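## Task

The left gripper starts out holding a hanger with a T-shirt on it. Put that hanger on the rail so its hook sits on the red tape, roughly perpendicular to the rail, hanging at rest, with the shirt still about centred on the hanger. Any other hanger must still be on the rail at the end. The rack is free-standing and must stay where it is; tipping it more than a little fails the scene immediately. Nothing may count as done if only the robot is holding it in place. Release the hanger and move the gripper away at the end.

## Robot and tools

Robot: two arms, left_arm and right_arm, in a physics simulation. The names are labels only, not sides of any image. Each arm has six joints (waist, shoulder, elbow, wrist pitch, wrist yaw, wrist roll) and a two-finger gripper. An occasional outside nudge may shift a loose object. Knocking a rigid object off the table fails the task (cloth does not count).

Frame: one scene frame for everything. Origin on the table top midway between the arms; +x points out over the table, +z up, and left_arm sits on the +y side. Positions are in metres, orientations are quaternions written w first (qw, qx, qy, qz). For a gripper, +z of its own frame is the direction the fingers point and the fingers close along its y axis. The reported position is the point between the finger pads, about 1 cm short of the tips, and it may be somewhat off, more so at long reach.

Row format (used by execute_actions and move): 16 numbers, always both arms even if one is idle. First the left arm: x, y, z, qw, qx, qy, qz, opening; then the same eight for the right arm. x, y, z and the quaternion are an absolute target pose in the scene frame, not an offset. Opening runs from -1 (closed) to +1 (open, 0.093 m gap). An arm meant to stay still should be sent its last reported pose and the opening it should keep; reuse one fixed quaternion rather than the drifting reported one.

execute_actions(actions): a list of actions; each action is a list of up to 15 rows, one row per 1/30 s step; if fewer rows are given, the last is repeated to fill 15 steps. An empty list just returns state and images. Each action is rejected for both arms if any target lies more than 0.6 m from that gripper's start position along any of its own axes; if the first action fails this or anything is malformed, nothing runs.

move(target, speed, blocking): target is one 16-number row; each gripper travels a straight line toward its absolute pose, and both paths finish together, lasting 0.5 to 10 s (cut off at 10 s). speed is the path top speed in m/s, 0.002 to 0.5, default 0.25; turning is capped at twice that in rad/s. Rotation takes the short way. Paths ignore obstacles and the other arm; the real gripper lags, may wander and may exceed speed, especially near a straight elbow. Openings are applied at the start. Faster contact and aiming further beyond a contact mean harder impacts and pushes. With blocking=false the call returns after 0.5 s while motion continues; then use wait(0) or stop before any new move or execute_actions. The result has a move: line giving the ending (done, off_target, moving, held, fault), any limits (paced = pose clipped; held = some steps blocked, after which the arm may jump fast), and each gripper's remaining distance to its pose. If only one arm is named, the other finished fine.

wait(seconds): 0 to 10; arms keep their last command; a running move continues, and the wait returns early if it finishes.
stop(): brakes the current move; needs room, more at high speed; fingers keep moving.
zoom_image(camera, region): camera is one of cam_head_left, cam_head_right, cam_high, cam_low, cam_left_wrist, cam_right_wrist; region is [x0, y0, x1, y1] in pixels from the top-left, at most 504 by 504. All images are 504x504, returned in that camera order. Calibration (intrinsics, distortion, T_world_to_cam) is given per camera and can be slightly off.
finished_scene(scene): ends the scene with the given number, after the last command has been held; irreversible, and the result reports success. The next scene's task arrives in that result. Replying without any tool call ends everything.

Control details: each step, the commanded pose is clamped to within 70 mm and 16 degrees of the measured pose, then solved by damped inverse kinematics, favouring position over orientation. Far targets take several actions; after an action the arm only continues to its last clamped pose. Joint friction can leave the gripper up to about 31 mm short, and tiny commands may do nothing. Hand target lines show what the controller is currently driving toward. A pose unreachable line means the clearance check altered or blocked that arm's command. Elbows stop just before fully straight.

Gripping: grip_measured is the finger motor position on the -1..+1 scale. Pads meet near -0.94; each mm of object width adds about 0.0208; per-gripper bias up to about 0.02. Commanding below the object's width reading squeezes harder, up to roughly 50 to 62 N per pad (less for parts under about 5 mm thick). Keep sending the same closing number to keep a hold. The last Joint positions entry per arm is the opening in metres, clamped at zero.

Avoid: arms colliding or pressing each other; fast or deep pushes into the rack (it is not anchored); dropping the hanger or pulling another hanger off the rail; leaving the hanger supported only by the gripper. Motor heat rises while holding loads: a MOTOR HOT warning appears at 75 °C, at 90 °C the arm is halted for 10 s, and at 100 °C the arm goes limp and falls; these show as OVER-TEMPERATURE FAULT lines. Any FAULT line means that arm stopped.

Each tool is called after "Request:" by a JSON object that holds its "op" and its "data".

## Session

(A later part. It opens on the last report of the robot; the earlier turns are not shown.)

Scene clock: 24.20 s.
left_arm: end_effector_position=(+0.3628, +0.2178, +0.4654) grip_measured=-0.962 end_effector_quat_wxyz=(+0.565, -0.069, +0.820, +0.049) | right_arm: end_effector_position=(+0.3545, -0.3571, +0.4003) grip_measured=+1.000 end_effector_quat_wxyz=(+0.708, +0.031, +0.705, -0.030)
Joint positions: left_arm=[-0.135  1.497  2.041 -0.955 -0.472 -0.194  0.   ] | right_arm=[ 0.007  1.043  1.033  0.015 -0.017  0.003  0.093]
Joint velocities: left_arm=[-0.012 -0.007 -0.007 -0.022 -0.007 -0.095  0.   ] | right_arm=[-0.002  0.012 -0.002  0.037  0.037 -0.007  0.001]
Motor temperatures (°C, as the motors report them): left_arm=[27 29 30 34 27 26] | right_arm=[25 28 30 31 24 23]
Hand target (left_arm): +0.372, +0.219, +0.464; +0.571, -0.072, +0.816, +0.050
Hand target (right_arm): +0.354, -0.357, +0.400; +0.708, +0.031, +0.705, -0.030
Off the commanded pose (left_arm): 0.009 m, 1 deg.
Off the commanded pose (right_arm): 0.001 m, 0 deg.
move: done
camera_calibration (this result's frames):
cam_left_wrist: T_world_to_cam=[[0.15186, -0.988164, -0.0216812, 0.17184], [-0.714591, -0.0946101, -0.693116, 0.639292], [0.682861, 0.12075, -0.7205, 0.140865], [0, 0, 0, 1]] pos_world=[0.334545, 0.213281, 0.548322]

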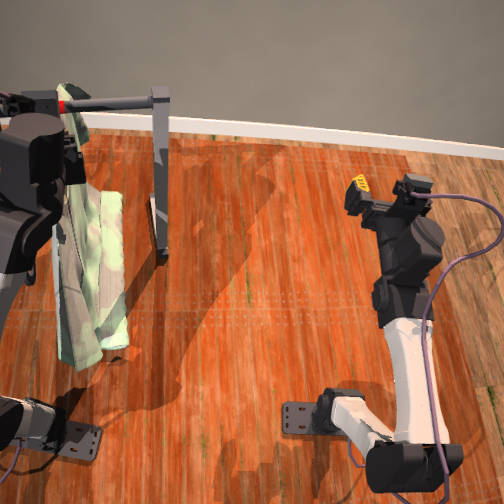

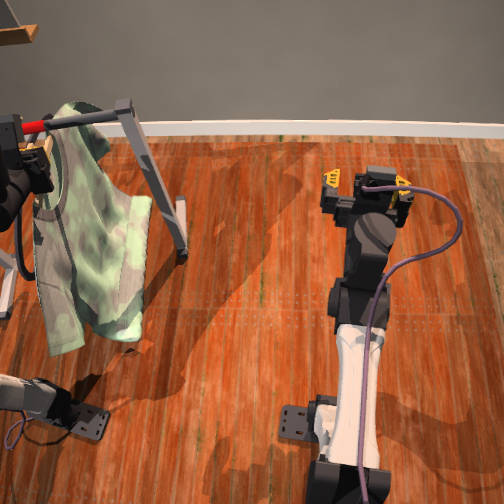

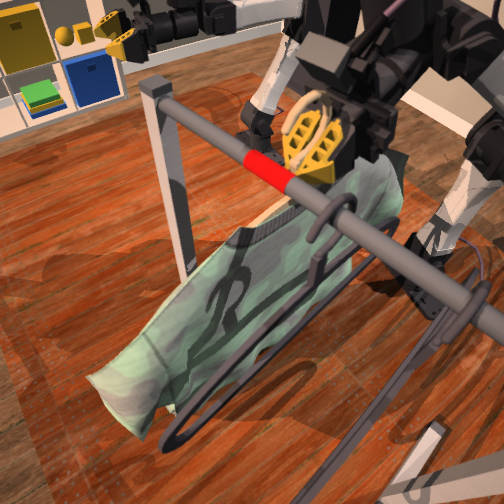

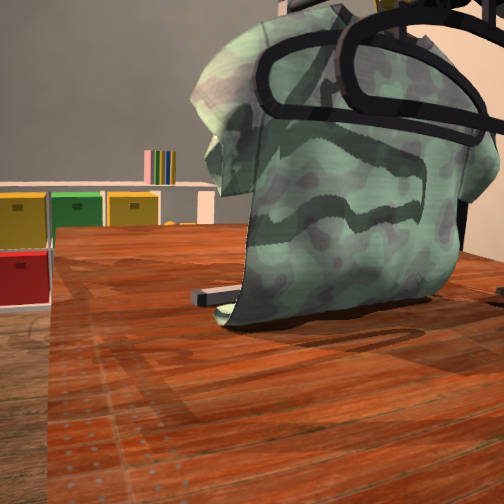

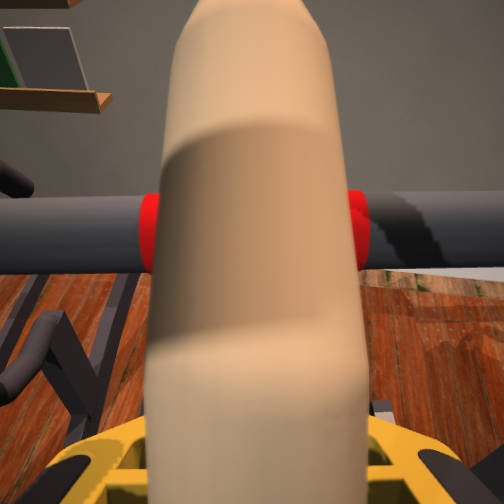

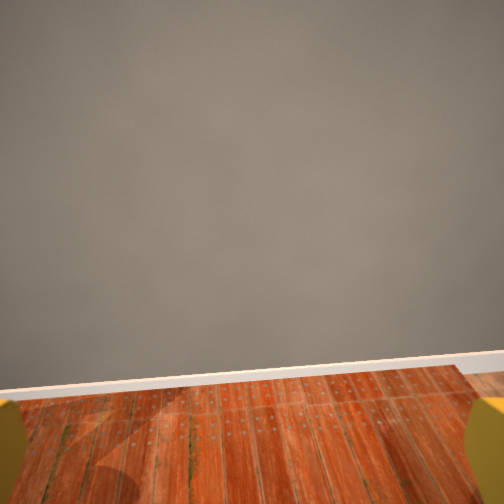

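Request:
{"op": "move", "data": {"target": [0.391,0.221,0.451,0.5714,-0.0714,0.8161,0.0500,-1,0.354,-0.357,0.400,0.708,0.031,0.705,-0.030,1], "speed": 0.03}}

Scene clock: 31.73 s.
left_arm: end_effector_position=(+0.3821, +0.2200, +0.4521) grip_measured=-0.962 end_effector_quat_wxyz=(+0.564, -0.069, +0.821, +0.049) | right_arm: end_effector_position=(+0.3545, -0.3571, +0.4003) grip_measured=+1.000 end_effector_quat_wxyz=(+0.708, +0.031, +0.705, -0.030)
Joint positions: left_arm=[-0.103  1.517  1.987 -0.878 -0.443 -0.18   0.   ] | right_arm=[ 0.007  1.043  1.033  0.015 -0.017  0.003  0.093]
Joint velocities: left_arm=[ 0.002  0.002  0.007  0.125 -0.037 -0.022  0.   ] | right_arm=[ 0.002 -0.002 -0.007  0.007 -0.007  0.081 -0.001]
Motor temperatures (°C, as the motors report them): left_arm=[27 29 30 36 27 26] | right_arm=[25 28 31 32 24 23]
Hand target (left_arm): +0.391, +0.222, +0.451; +0.571, -0.072, +0.816, +0.050
Hand target (right_arm): +0.354, -0.357, +0.400; +0.708, +0.031, +0.705, -0.030
Off the commanded pose (left_arm): 0.009 m, 1 deg.
Off the commanded pose (right_arm): 0.001 m, 0 deg.
move: done
camera_calibration (this result's frames):
cam_left_wrist: T_world_to_cam=[[0.151994, -0.988124, -0.0225454, 0.171166], [-0.716386, -0.0944224, -0.691285, 0.643843], [0.680947, 0.121222, -0.72223, 0.119281], [0, 0, 0, 1]] pos_world=[0.354, 0.215467, 0.535087]

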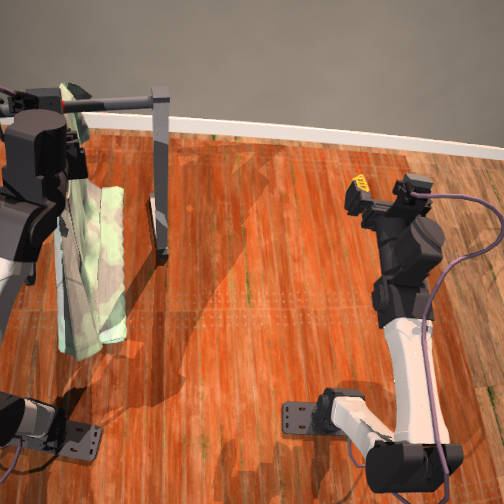

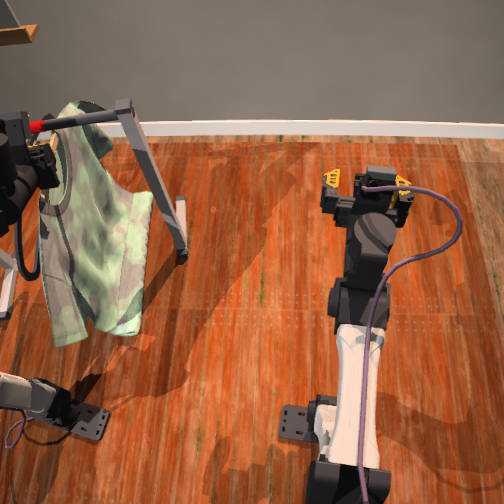

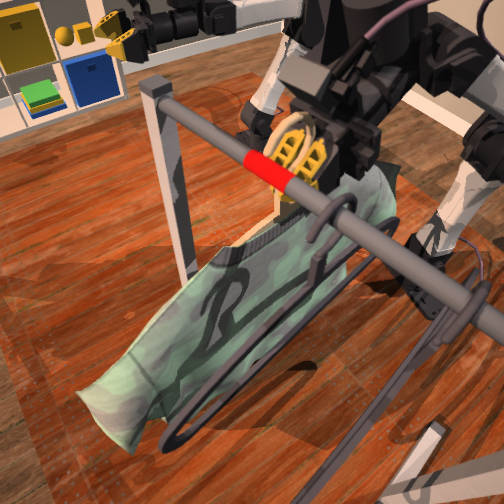

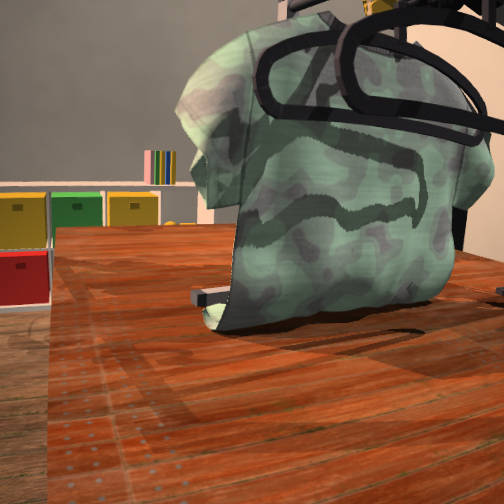

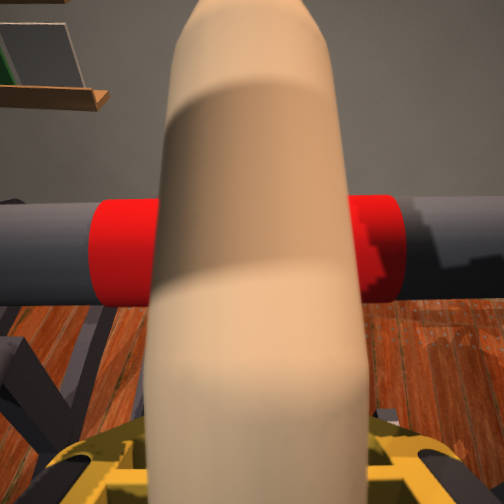

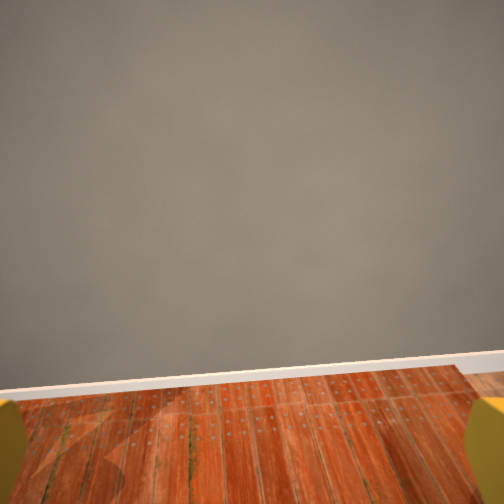

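Request:
{"op": "zoom_image", "data": {"camera": "cam_high", "region": [220, 80, 370, 230]}}

Region (220, 80, 370, 230) of cam_high's 504x504 image, scaled by 3.360, with more detail than that image has.

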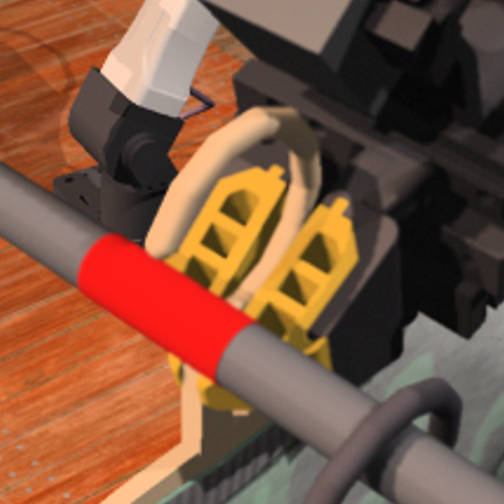

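Request:
{"op": "move", "data": {"target": [0.411,0.2245,0.443,0.5714,-0.0714,0.8161,0.0500,-1,0.354,-0.357,0.400,0.708,0.031,0.705,-0.030,1], "speed": 0.03}}

Request:
{"op": "zoom_image", "data": {"camera": "cam_high", "region": [200, 80, 350, 230]}}

Scene clock: 33.77 s.
left_arm: end_effector_position=(+0.4015, +0.2233, +0.4458) grip_measured=-0.962 end_effector_quat_wxyz=(+0.566, -0.070, +0.820, +0.049) | right_arm: end_effector_position=(+0.3545, -0.3571, +0.4003) grip_measured=+1.000 end_effector_quat_wxyz=(+0.708, +0.031, +0.705, -0.030)
Joint positions: left_arm=[-0.071  1.557  1.987 -0.829 -0.414 -0.167  0.   ] | right_arm=[ 0.007  1.043  1.033  0.015 -0.017  0.003  0.093]
Joint velocities: left_arm=[-0.007  0.002  0.012  0.037  0.007 -0.037  0.   ] | right_arm=[ 0.002 -0.002 -0.012  0.007  0.022 -0.007 -0.001]
Motor temperatures (°C, as the motors report them): left_arm=[27 30 31 37 27 26] | right_arm=[25 28 32 32 24 23]
Hand target (left_arm): +0.411, +0.225, +0.443; +0.571, -0.072, +0.816, +0.050
Hand target (right_arm): +0.354, -0.357, +0.400; +0.708, +0.031, +0.705, -0.030
Off the commanded pose (left_arm): 0.010 m, 1 deg.
Off the commanded pose (right_arm): 0.001 m, 0 deg.
move: done
camera_calibration (this result's frames):
cam_left_wrist: T_world_to_cam=[[0.152295, -0.988116, -0.0208261, 0.170422], [-0.71401, -0.0954293, -0.693602, 0.653928], [0.683371, 0.120502, -0.720057, 0.099302], [0, 0, 0, 1]] pos_world=[0.373096, 0.218834, 0.528618]

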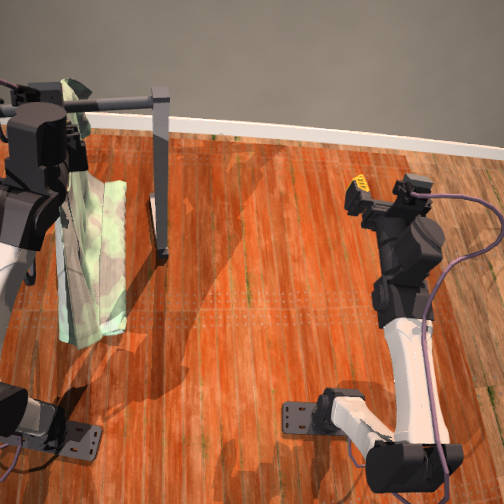

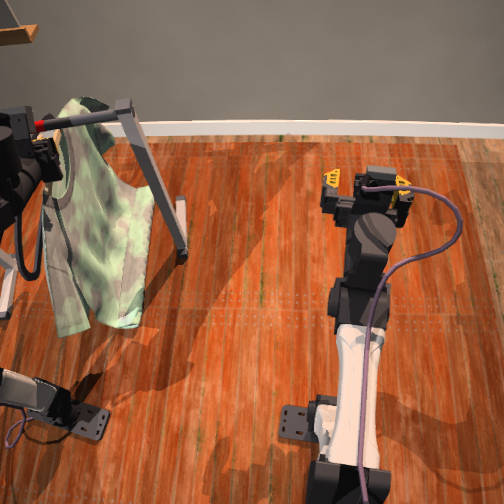

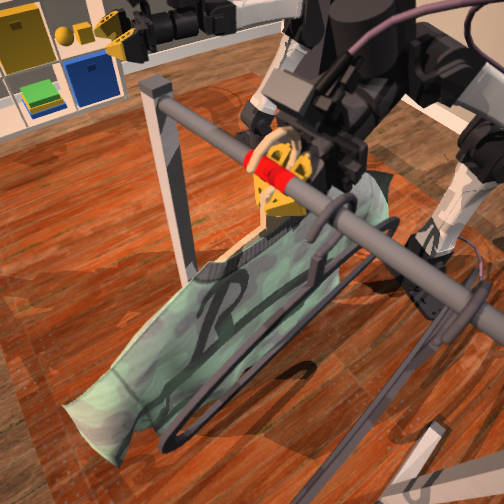

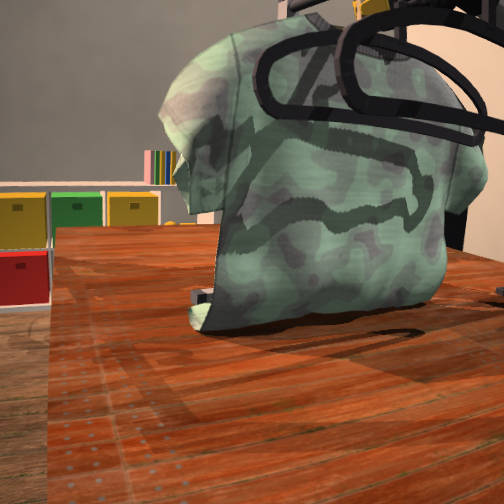

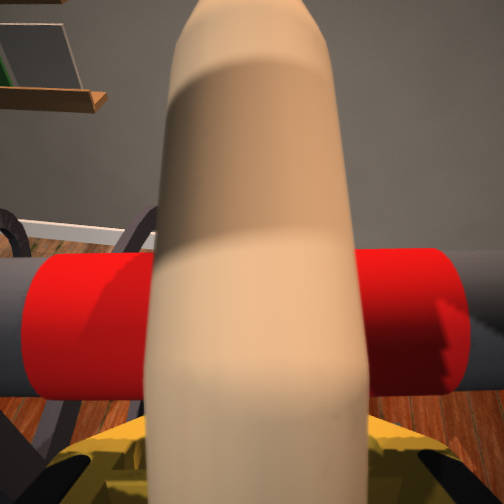

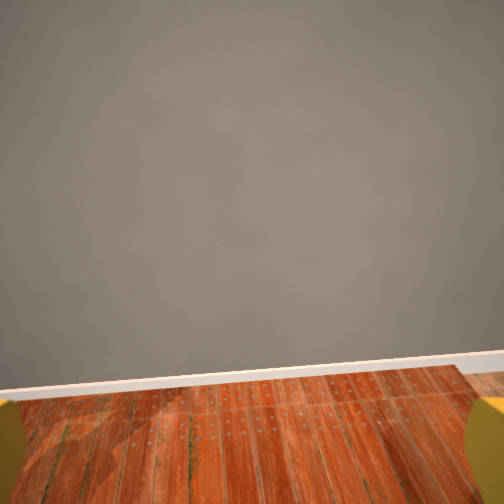

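Region (200, 80, 350, 230) of cam_high's 504x504 image, scaled by 3.360, with more detail than that image has.

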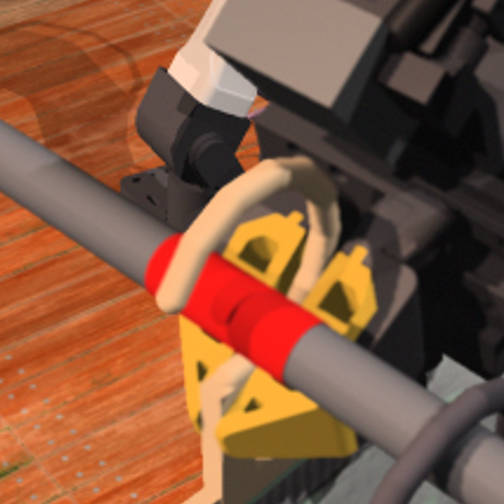

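Request:
{"op": "move", "data": {"target": [0.409,0.2245,0.424,0.5637,-0.0719,0.8215,0.0493,-1,0.354,-0.357,0.400,0.708,0.031,0.705,-0.030,1], "speed": 0.025}}

Request:
{"op": "zoom_image", "data": {"camera": "cam_high", "region": [200, 80, 350, 230]}}

Scene clock: 35.47 s.
left_arm: end_effector_position=(+0.4091, +0.2210, +0.4225) grip_measured=-0.962 end_effector_quat_wxyz=(+0.556, -0.067, +0.827, +0.052) | right_arm: end_effector_position=(+0.3545, -0.3571, +0.4003) grip_measured=+1.000 end_effector_quat_wxyz=(+0.708, +0.031, +0.705, -0.030)
Joint positions: left_arm=[-0.071  1.547  1.889 -0.766 -0.413 -0.166  0.   ] | right_arm=[ 0.007  1.043  1.033  0.015 -0.017  0.003  0.093]
Joint velocities: left_arm=[ 0.007 -0.022 -0.007  0.051  0.022 -0.022  0.   ] | right_arm=[ 0.007 -0.012  0.002 -0.022 -0.007 -0.037  0.   ]
Motor temperatures (°C, as the motors report them): left_arm=[27 30 31 37 27 26] | right_arm=[25 28 32 32 24 23]
Hand target (left_arm): +0.409, +0.225, +0.424; +0.563, -0.072, +0.822, +0.049
Hand target (right_arm): +0.354, -0.357, +0.400; +0.708, +0.031, +0.705, -0.030
Off the commanded pose (left_arm): 0.004 m, 1 deg.
Off the commanded pose (right_arm): 0.001 m, 0 deg.
move: done
camera_calibration (this result's frames):
cam_left_wrist: T_world_to_cam=[[0.150831, -0.988064, -0.0313144, 0.171532], [-0.730791, -0.0901131, -0.676627, 0.64158], [0.665728, 0.12494, -0.73566, 0.0904112], [0, 0, 0, 1]] pos_world=[0.3828, 0.216003, 0.505994]

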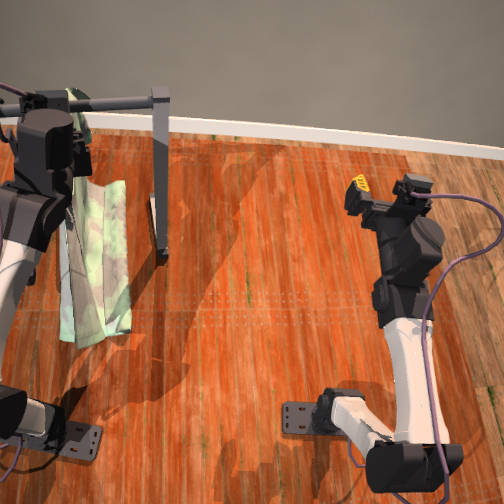

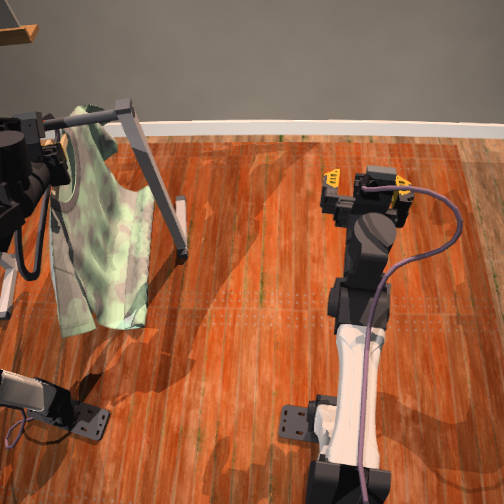

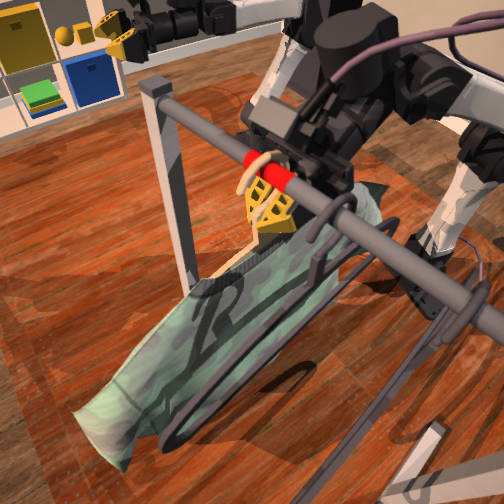

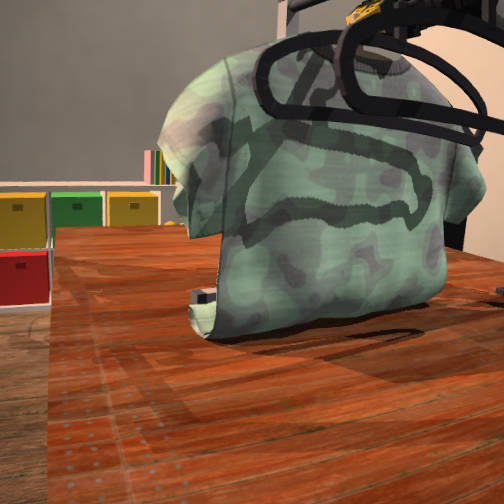

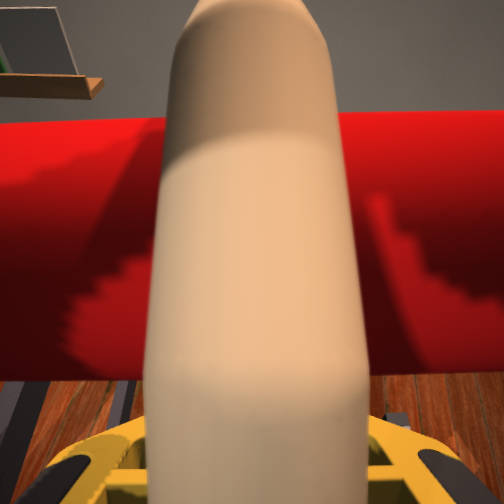

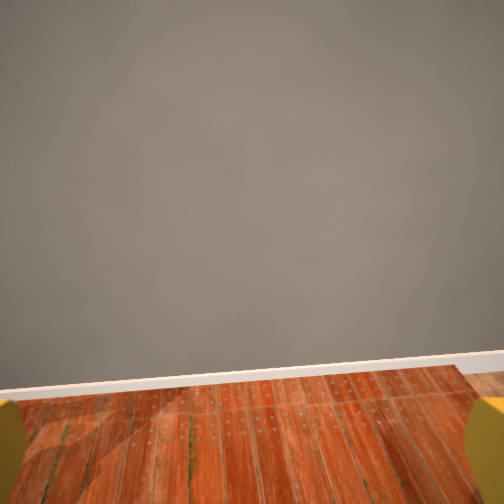

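Region (200, 80, 350, 230) of cam_high's 504x504 image, scaled by 3.360, with more detail than that image has.

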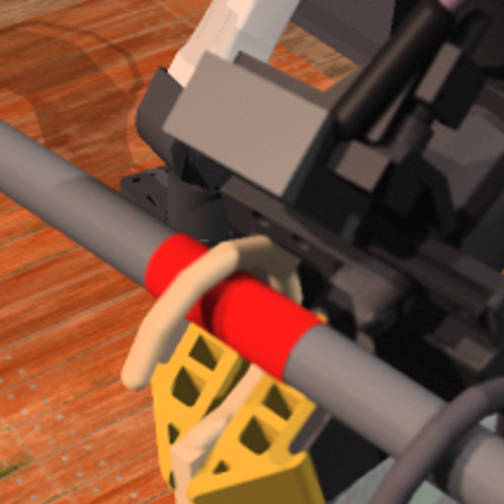

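Request:
{"op": "execute_actions", "data": {"actions": [[[0.407,0.222,0.423,0.558,-0.070,0.825,0.050,-0.85,0.354,-0.357,0.400,0.708,0.031,0.705,-0.030,1],[0.407,0.222,0.423,0.558,-0.070,0.825,0.050,-0.82,0.354,-0.357,0.400,0.708,0.031,0.705,-0.030,1],[0.407,0.222,0.423,0.558,-0.070,0.825,0.050,-0.80,0.354,-0.357,0.400,0.708,0.031,0.705,-0.030,1],[0.407,0.222,0.423,0.558,-0.070,0.825,0.050,-0.78,0.354,-0.357,0.400,0.708,0.031,0.705,-0.030,1],[0.407,0.222,0.423,0.558,-0.070,0.825,0.050,-0.76,0.354,-0.357,0.400,0.708,0.031,0.705,-0.030,1],[0.407,0.222,0.423,0.558,-0.070,0.825,0.050,-0.75,0.354,-0.357,0.400,0.708,0.031,0.705,-0.030,1],[0.407,0.222,0.423,0.558,-0.070,0.825,0.050,-0.74,0.354,-0.357,0.400,0.708,0.031,0.705,-0.030,1],[0.407,0.222,0.423,0.558,-0.070,0.825,0.050,-0.73,0.354,-0.357,0.400,0.708,0.031,0.705,-0.030,1],[0.407,0.222,0.423,0.558,-0.070,0.825,0.050,-0.71,0.354,-0.357,0.400,0.708,0.031,0.705,-0.030,1],[0.407,0.222,0.423,0.558,-0.070,0.825,0.050,-0.68,0.354,-0.357,0.400,0.708,0.031,0.705,-0.030,1],[0.407,0.222,0.423,0.558,-0.070,0.825,0.050,-0.64,0.354,-0.357,0.400,0.708,0.031,0.705,-0.030,1],[0.407,0.222,0.423,0.558,-0.070,0.825,0.050,-0.58,0.354,-0.357,0.400,0.708,0.031,0.705,-0.030,1],[0.407,0.222,0.423,0.558,-0.070,0.825,0.050,-0.5,0.354,-0.357,0.400,0.708,0.031,0.705,-0.030,1],[0.407,0.222,0.423,0.558,-0.070,0.825,0.050,-0.4,0.354,-0.357,0.400,0.708,0.031,0.705,-0.030,1],[0.407,0.222,0.423,0.558,-0.070,0.825,0.050,-0.3,0.354,-0.357,0.400,0.708,0.031,0.705,-0.030,1]]]}}

Scene clock: 36.67 s.
left_arm: end_effector_position=(+0.4092, +0.2210, +0.4226) grip_measured=-0.351 end_effector_quat_wxyz=(+0.556, -0.067, +0.827, +0.052) | right_arm: end_effector_position=(+0.3545, -0.3571, +0.4003) grip_measured=+1.000 end_effector_quat_wxyz=(+0.708, +0.031, +0.705, -0.030)
Joint positions: left_arm=[-0.071  1.546  1.889 -0.765 -0.413 -0.166  0.028] | right_arm=[ 0.007  1.043  1.033  0.015 -0.017  0.003  0.093]
Joint velocities: left_arm=[ 0.002  0.002 -0.027  0.037 -0.037 -0.051  0.102] | right_arm=[ 0.017 -0.007 -0.007  0.007 -0.037 -0.007 -0.001]
Motor temperatures (°C, as the motors report them): left_arm=[27 30 31 37 27 26] | right_arm=[25 28 32 33 24 23]
Hand target (left_arm): +0.407, +0.222, +0.423; +0.558, -0.070, +0.825, +0.050
Hand target (right_arm): +0.354, -0.357, +0.400; +0.708, +0.031, +0.705, -0.030
Off the commanded pose (left_arm): 0.002 m, 0 deg.
Off the commanded pose (right_arm): 0.001 m, 0 deg.
camera_calibration (this result's frames):
cam_left_wrist: T_world_to_cam=[[0.150853, -0.98807, -0.0309995, 0.171383], [-0.730294, -0.090253, -0.677145, 0.641694], [0.666268, 0.124788, -0.735197, 0.0900694], [0, 0, 0, 1]] pos_world=[0.382761, 0.216014, 0.506051]

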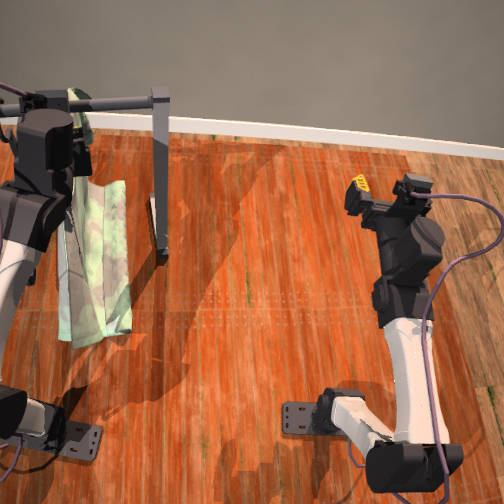

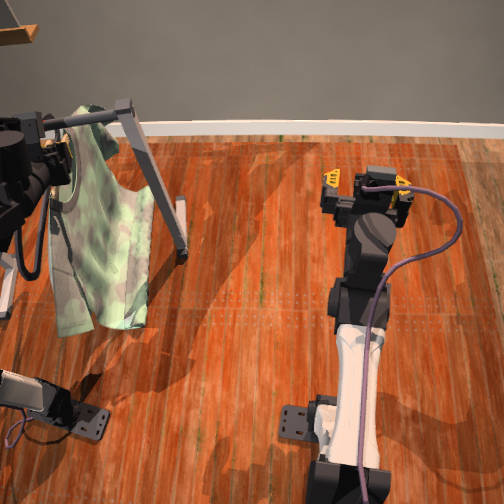

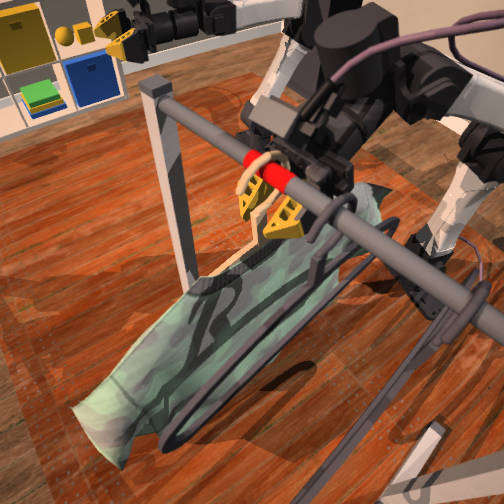

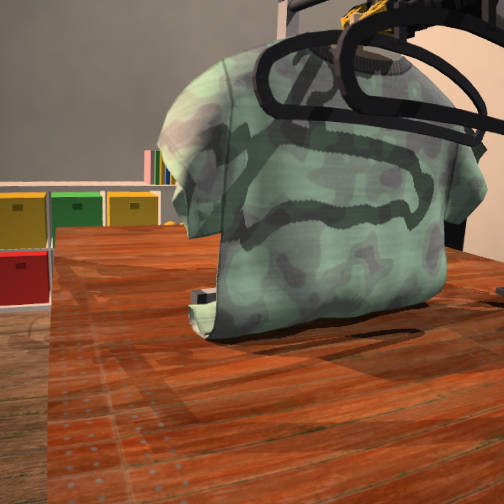

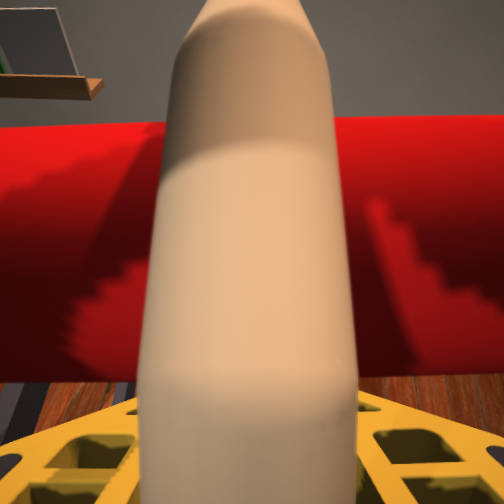

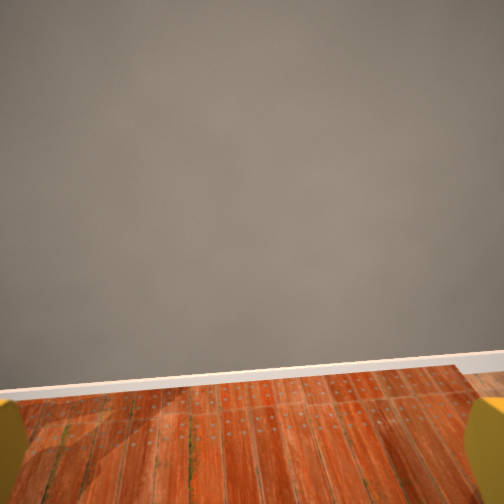

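Released cleanly. Now retreat.

Request:
{"op": "move", "data": {"target": [0.27,0.197,0.475,0.558,-0.070,0.825,0.050,-0.2,0.354,-0.357,0.400,0.708,0.031,0.705,-0.030,1], "speed": 0.1}}

Scene clock: 38.93 s.
left_arm: end_effector_position=(+0.2757, +0.1931, +0.4718) grip_measured=-0.202 end_effector_quat_wxyz=(+0.557, -0.068, +0.826, +0.054) | right_arm: end_effector_position=(+0.3545, -0.3571, +0.4003) grip_measured=+1.000 end_effector_quat_wxyz=(+0.708, +0.031, +0.705, -0.030)
Joint positions: left_arm=[-0.429  1.361  2.038 -1.205 -0.737 -0.358  0.036] | right_arm=[ 0.007  1.043  1.033  0.015 -0.017  0.003  0.093]
Joint velocities: left_arm=[-0.012 -0.002 -0.007 -0.037 -0.037 -0.066  0.   ] | right_arm=[ 0.007  0.012 -0.002 -0.037 -0.037  0.051  0.001]
Motor temperatures (°C, as the motors report them): left_arm=[27 30 31 37 27 26] | right_arm=[25 28 32 33 24 23]
Hand target (left_arm): +0.270, +0.195, +0.476; +0.559, -0.069, +0.825, +0.052
Hand target (right_arm): +0.354, -0.357, +0.400; +0.708, +0.031, +0.705, -0.030
Off the commanded pose (left_arm): 0.008 m, 1 deg.
Off the commanded pose (right_arm): 0.001 m, 0 deg.
move: done
camera_calibration (this result's frames):
cam_left_wrist: T_world_to_cam=[[0.15455, -0.987388, -0.0343359, 0.165823], [-0.728336, -0.0903825, -0.679233, 0.575552], [0.667563, 0.129984, -0.733119, 0.216338], [0, 0, 0, 1]] pos_world=[0.249148, 0.187631, 0.555229]

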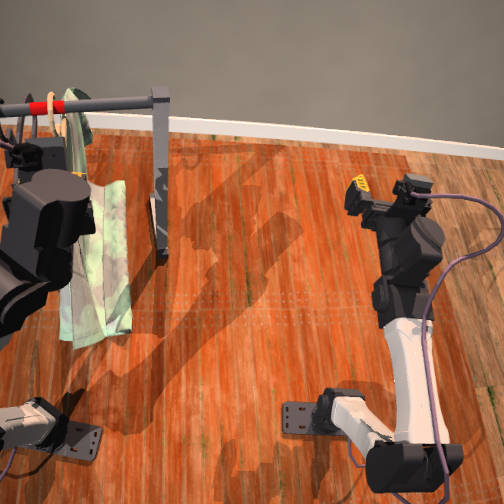

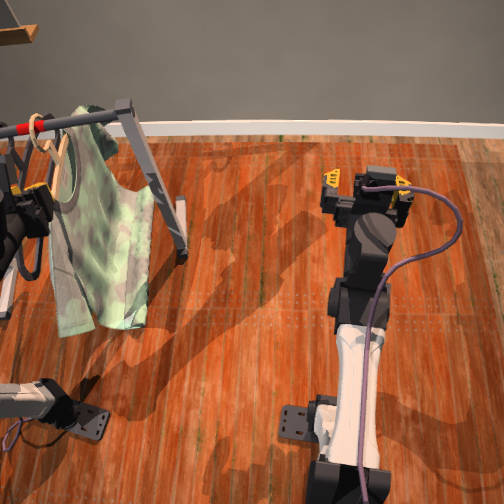

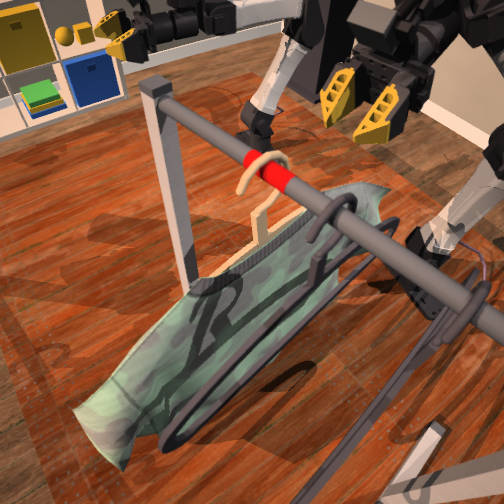

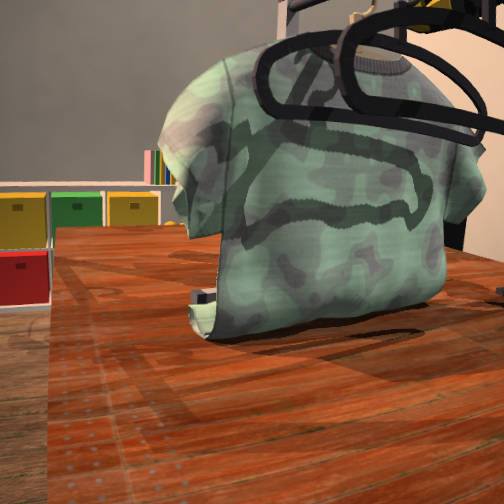

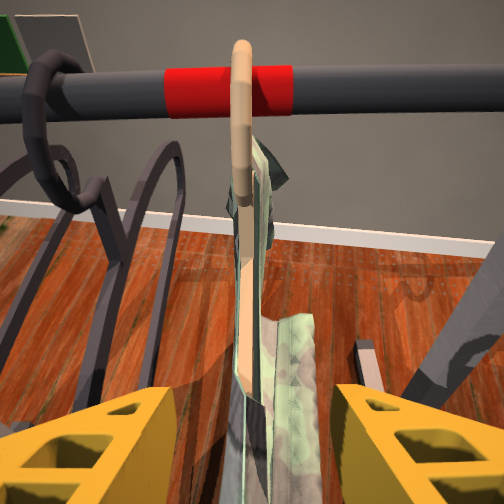

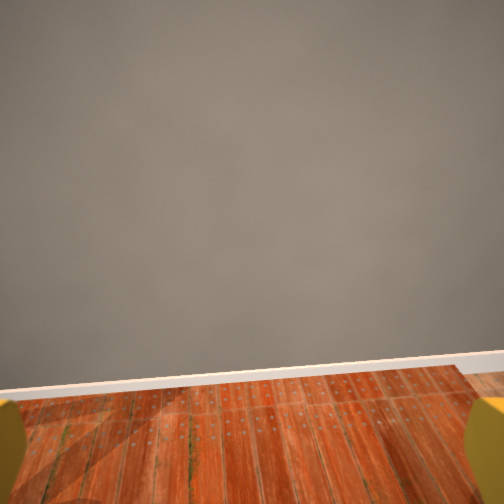

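Request:
{"op": "move", "data": {"target": [0.17,0.06,0.49,0.510,0.3376,0.758,-0.227,0.5,0.354,-0.357,0.400,0.708,0.031,0.705,-0.030,1], "speed": 0.3}}

Scene clock: 41.47 s.
left_arm: end_effector_position=(+0.1733, +0.0627, +0.4851) grip_measured=+0.498 end_effector_quat_wxyz=(+0.506, +0.330, +0.766, -0.219) | right_arm: end_effector_position=(+0.3545, -0.3571, +0.4003) grip_measured=+1.000 end_effector_quat_wxyz=(+0.708, +0.031, +0.705, -0.030)
Joint positions: left_arm=[-0.609  1.248  2.038 -1.192  0.003 -0.001  0.069] | right_arm=[ 0.007  1.043  1.033  0.015 -0.017  0.003  0.093]
Joint velocities: left_arm=[ 0.002 -0.002  0.007  0.022  0.037  0.037  0.001] | right_arm=[ 0.007 -0.022 -0.012 -0.125 -0.007  0.037  0.001]
Motor temperatures (°C, as the motors report them): left_arm=[27 30 31 37 27 26] | right_arm=[25 28 32 33 24 23]
Hand target (left_arm): +0.170, +0.059, +0.490; +0.509, +0.338, +0.759, -0.226
Hand target (right_arm): +0.354, -0.357, +0.400; +0.708, +0.031, +0.705, -0.030
Off the commanded pose (left_arm): 0.007 m, 2 deg.
Off the commanded pose (right_arm): 0.001 m, 0 deg.
move: done
camera_calibration (this result's frames):
cam_left_wrist: T_world_to_cam=[[-0.739528, -0.672907, -0.0171606, 0.180291], [-0.494474, 0.560374, -0.664437, 0.409661], [0.45672, -0.482884, -0.747148, 0.393114], [0, 0, 0, 1]] pos_world=[0.156354, 0.0815846, 0.569002]

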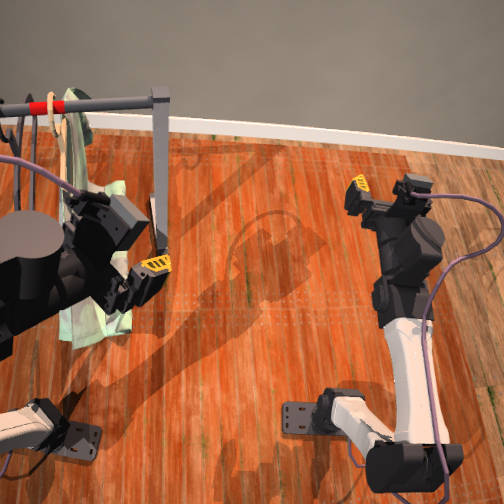

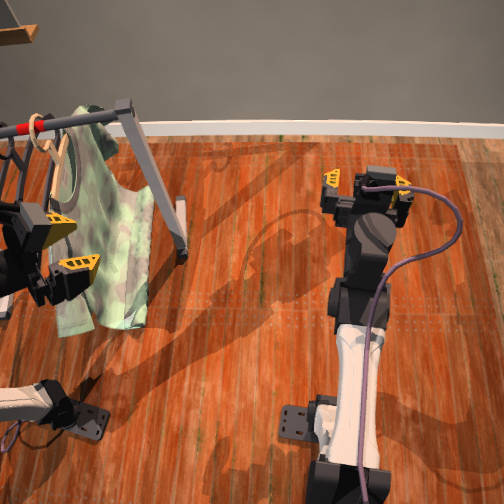

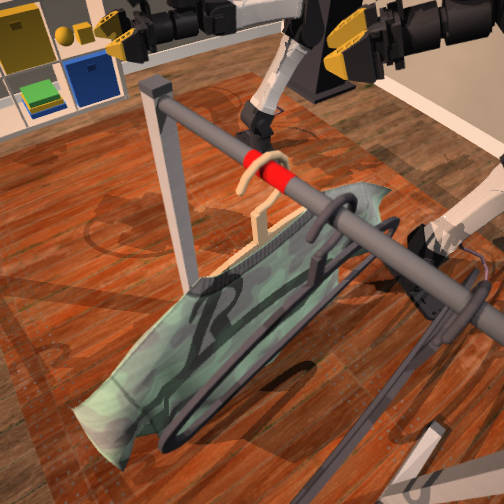

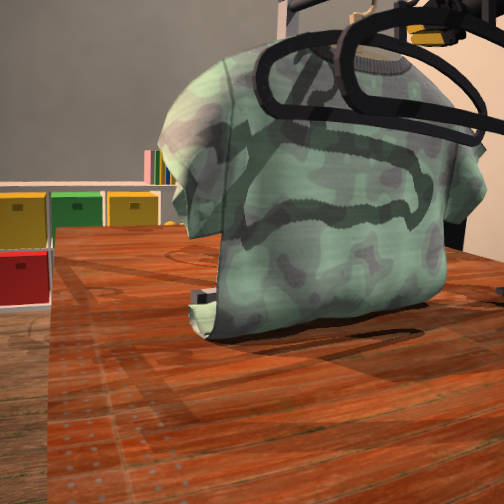

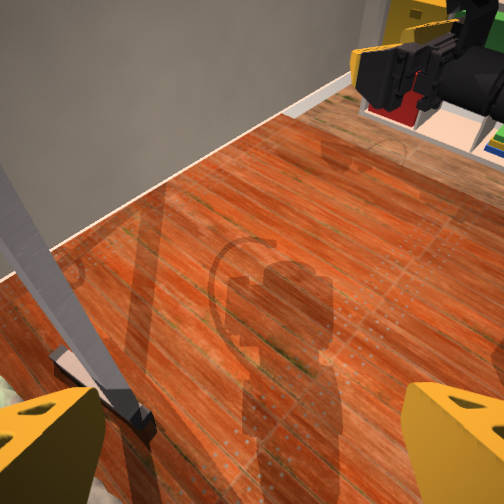

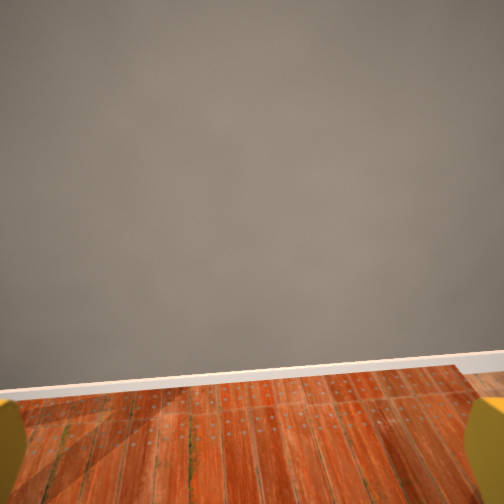

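Hanger is on the tape, still, shirt centred, rack unmoved.

Request:
{"op": "finished_scene", "data": {"scene": 1}}

The scene is finished: the task was done.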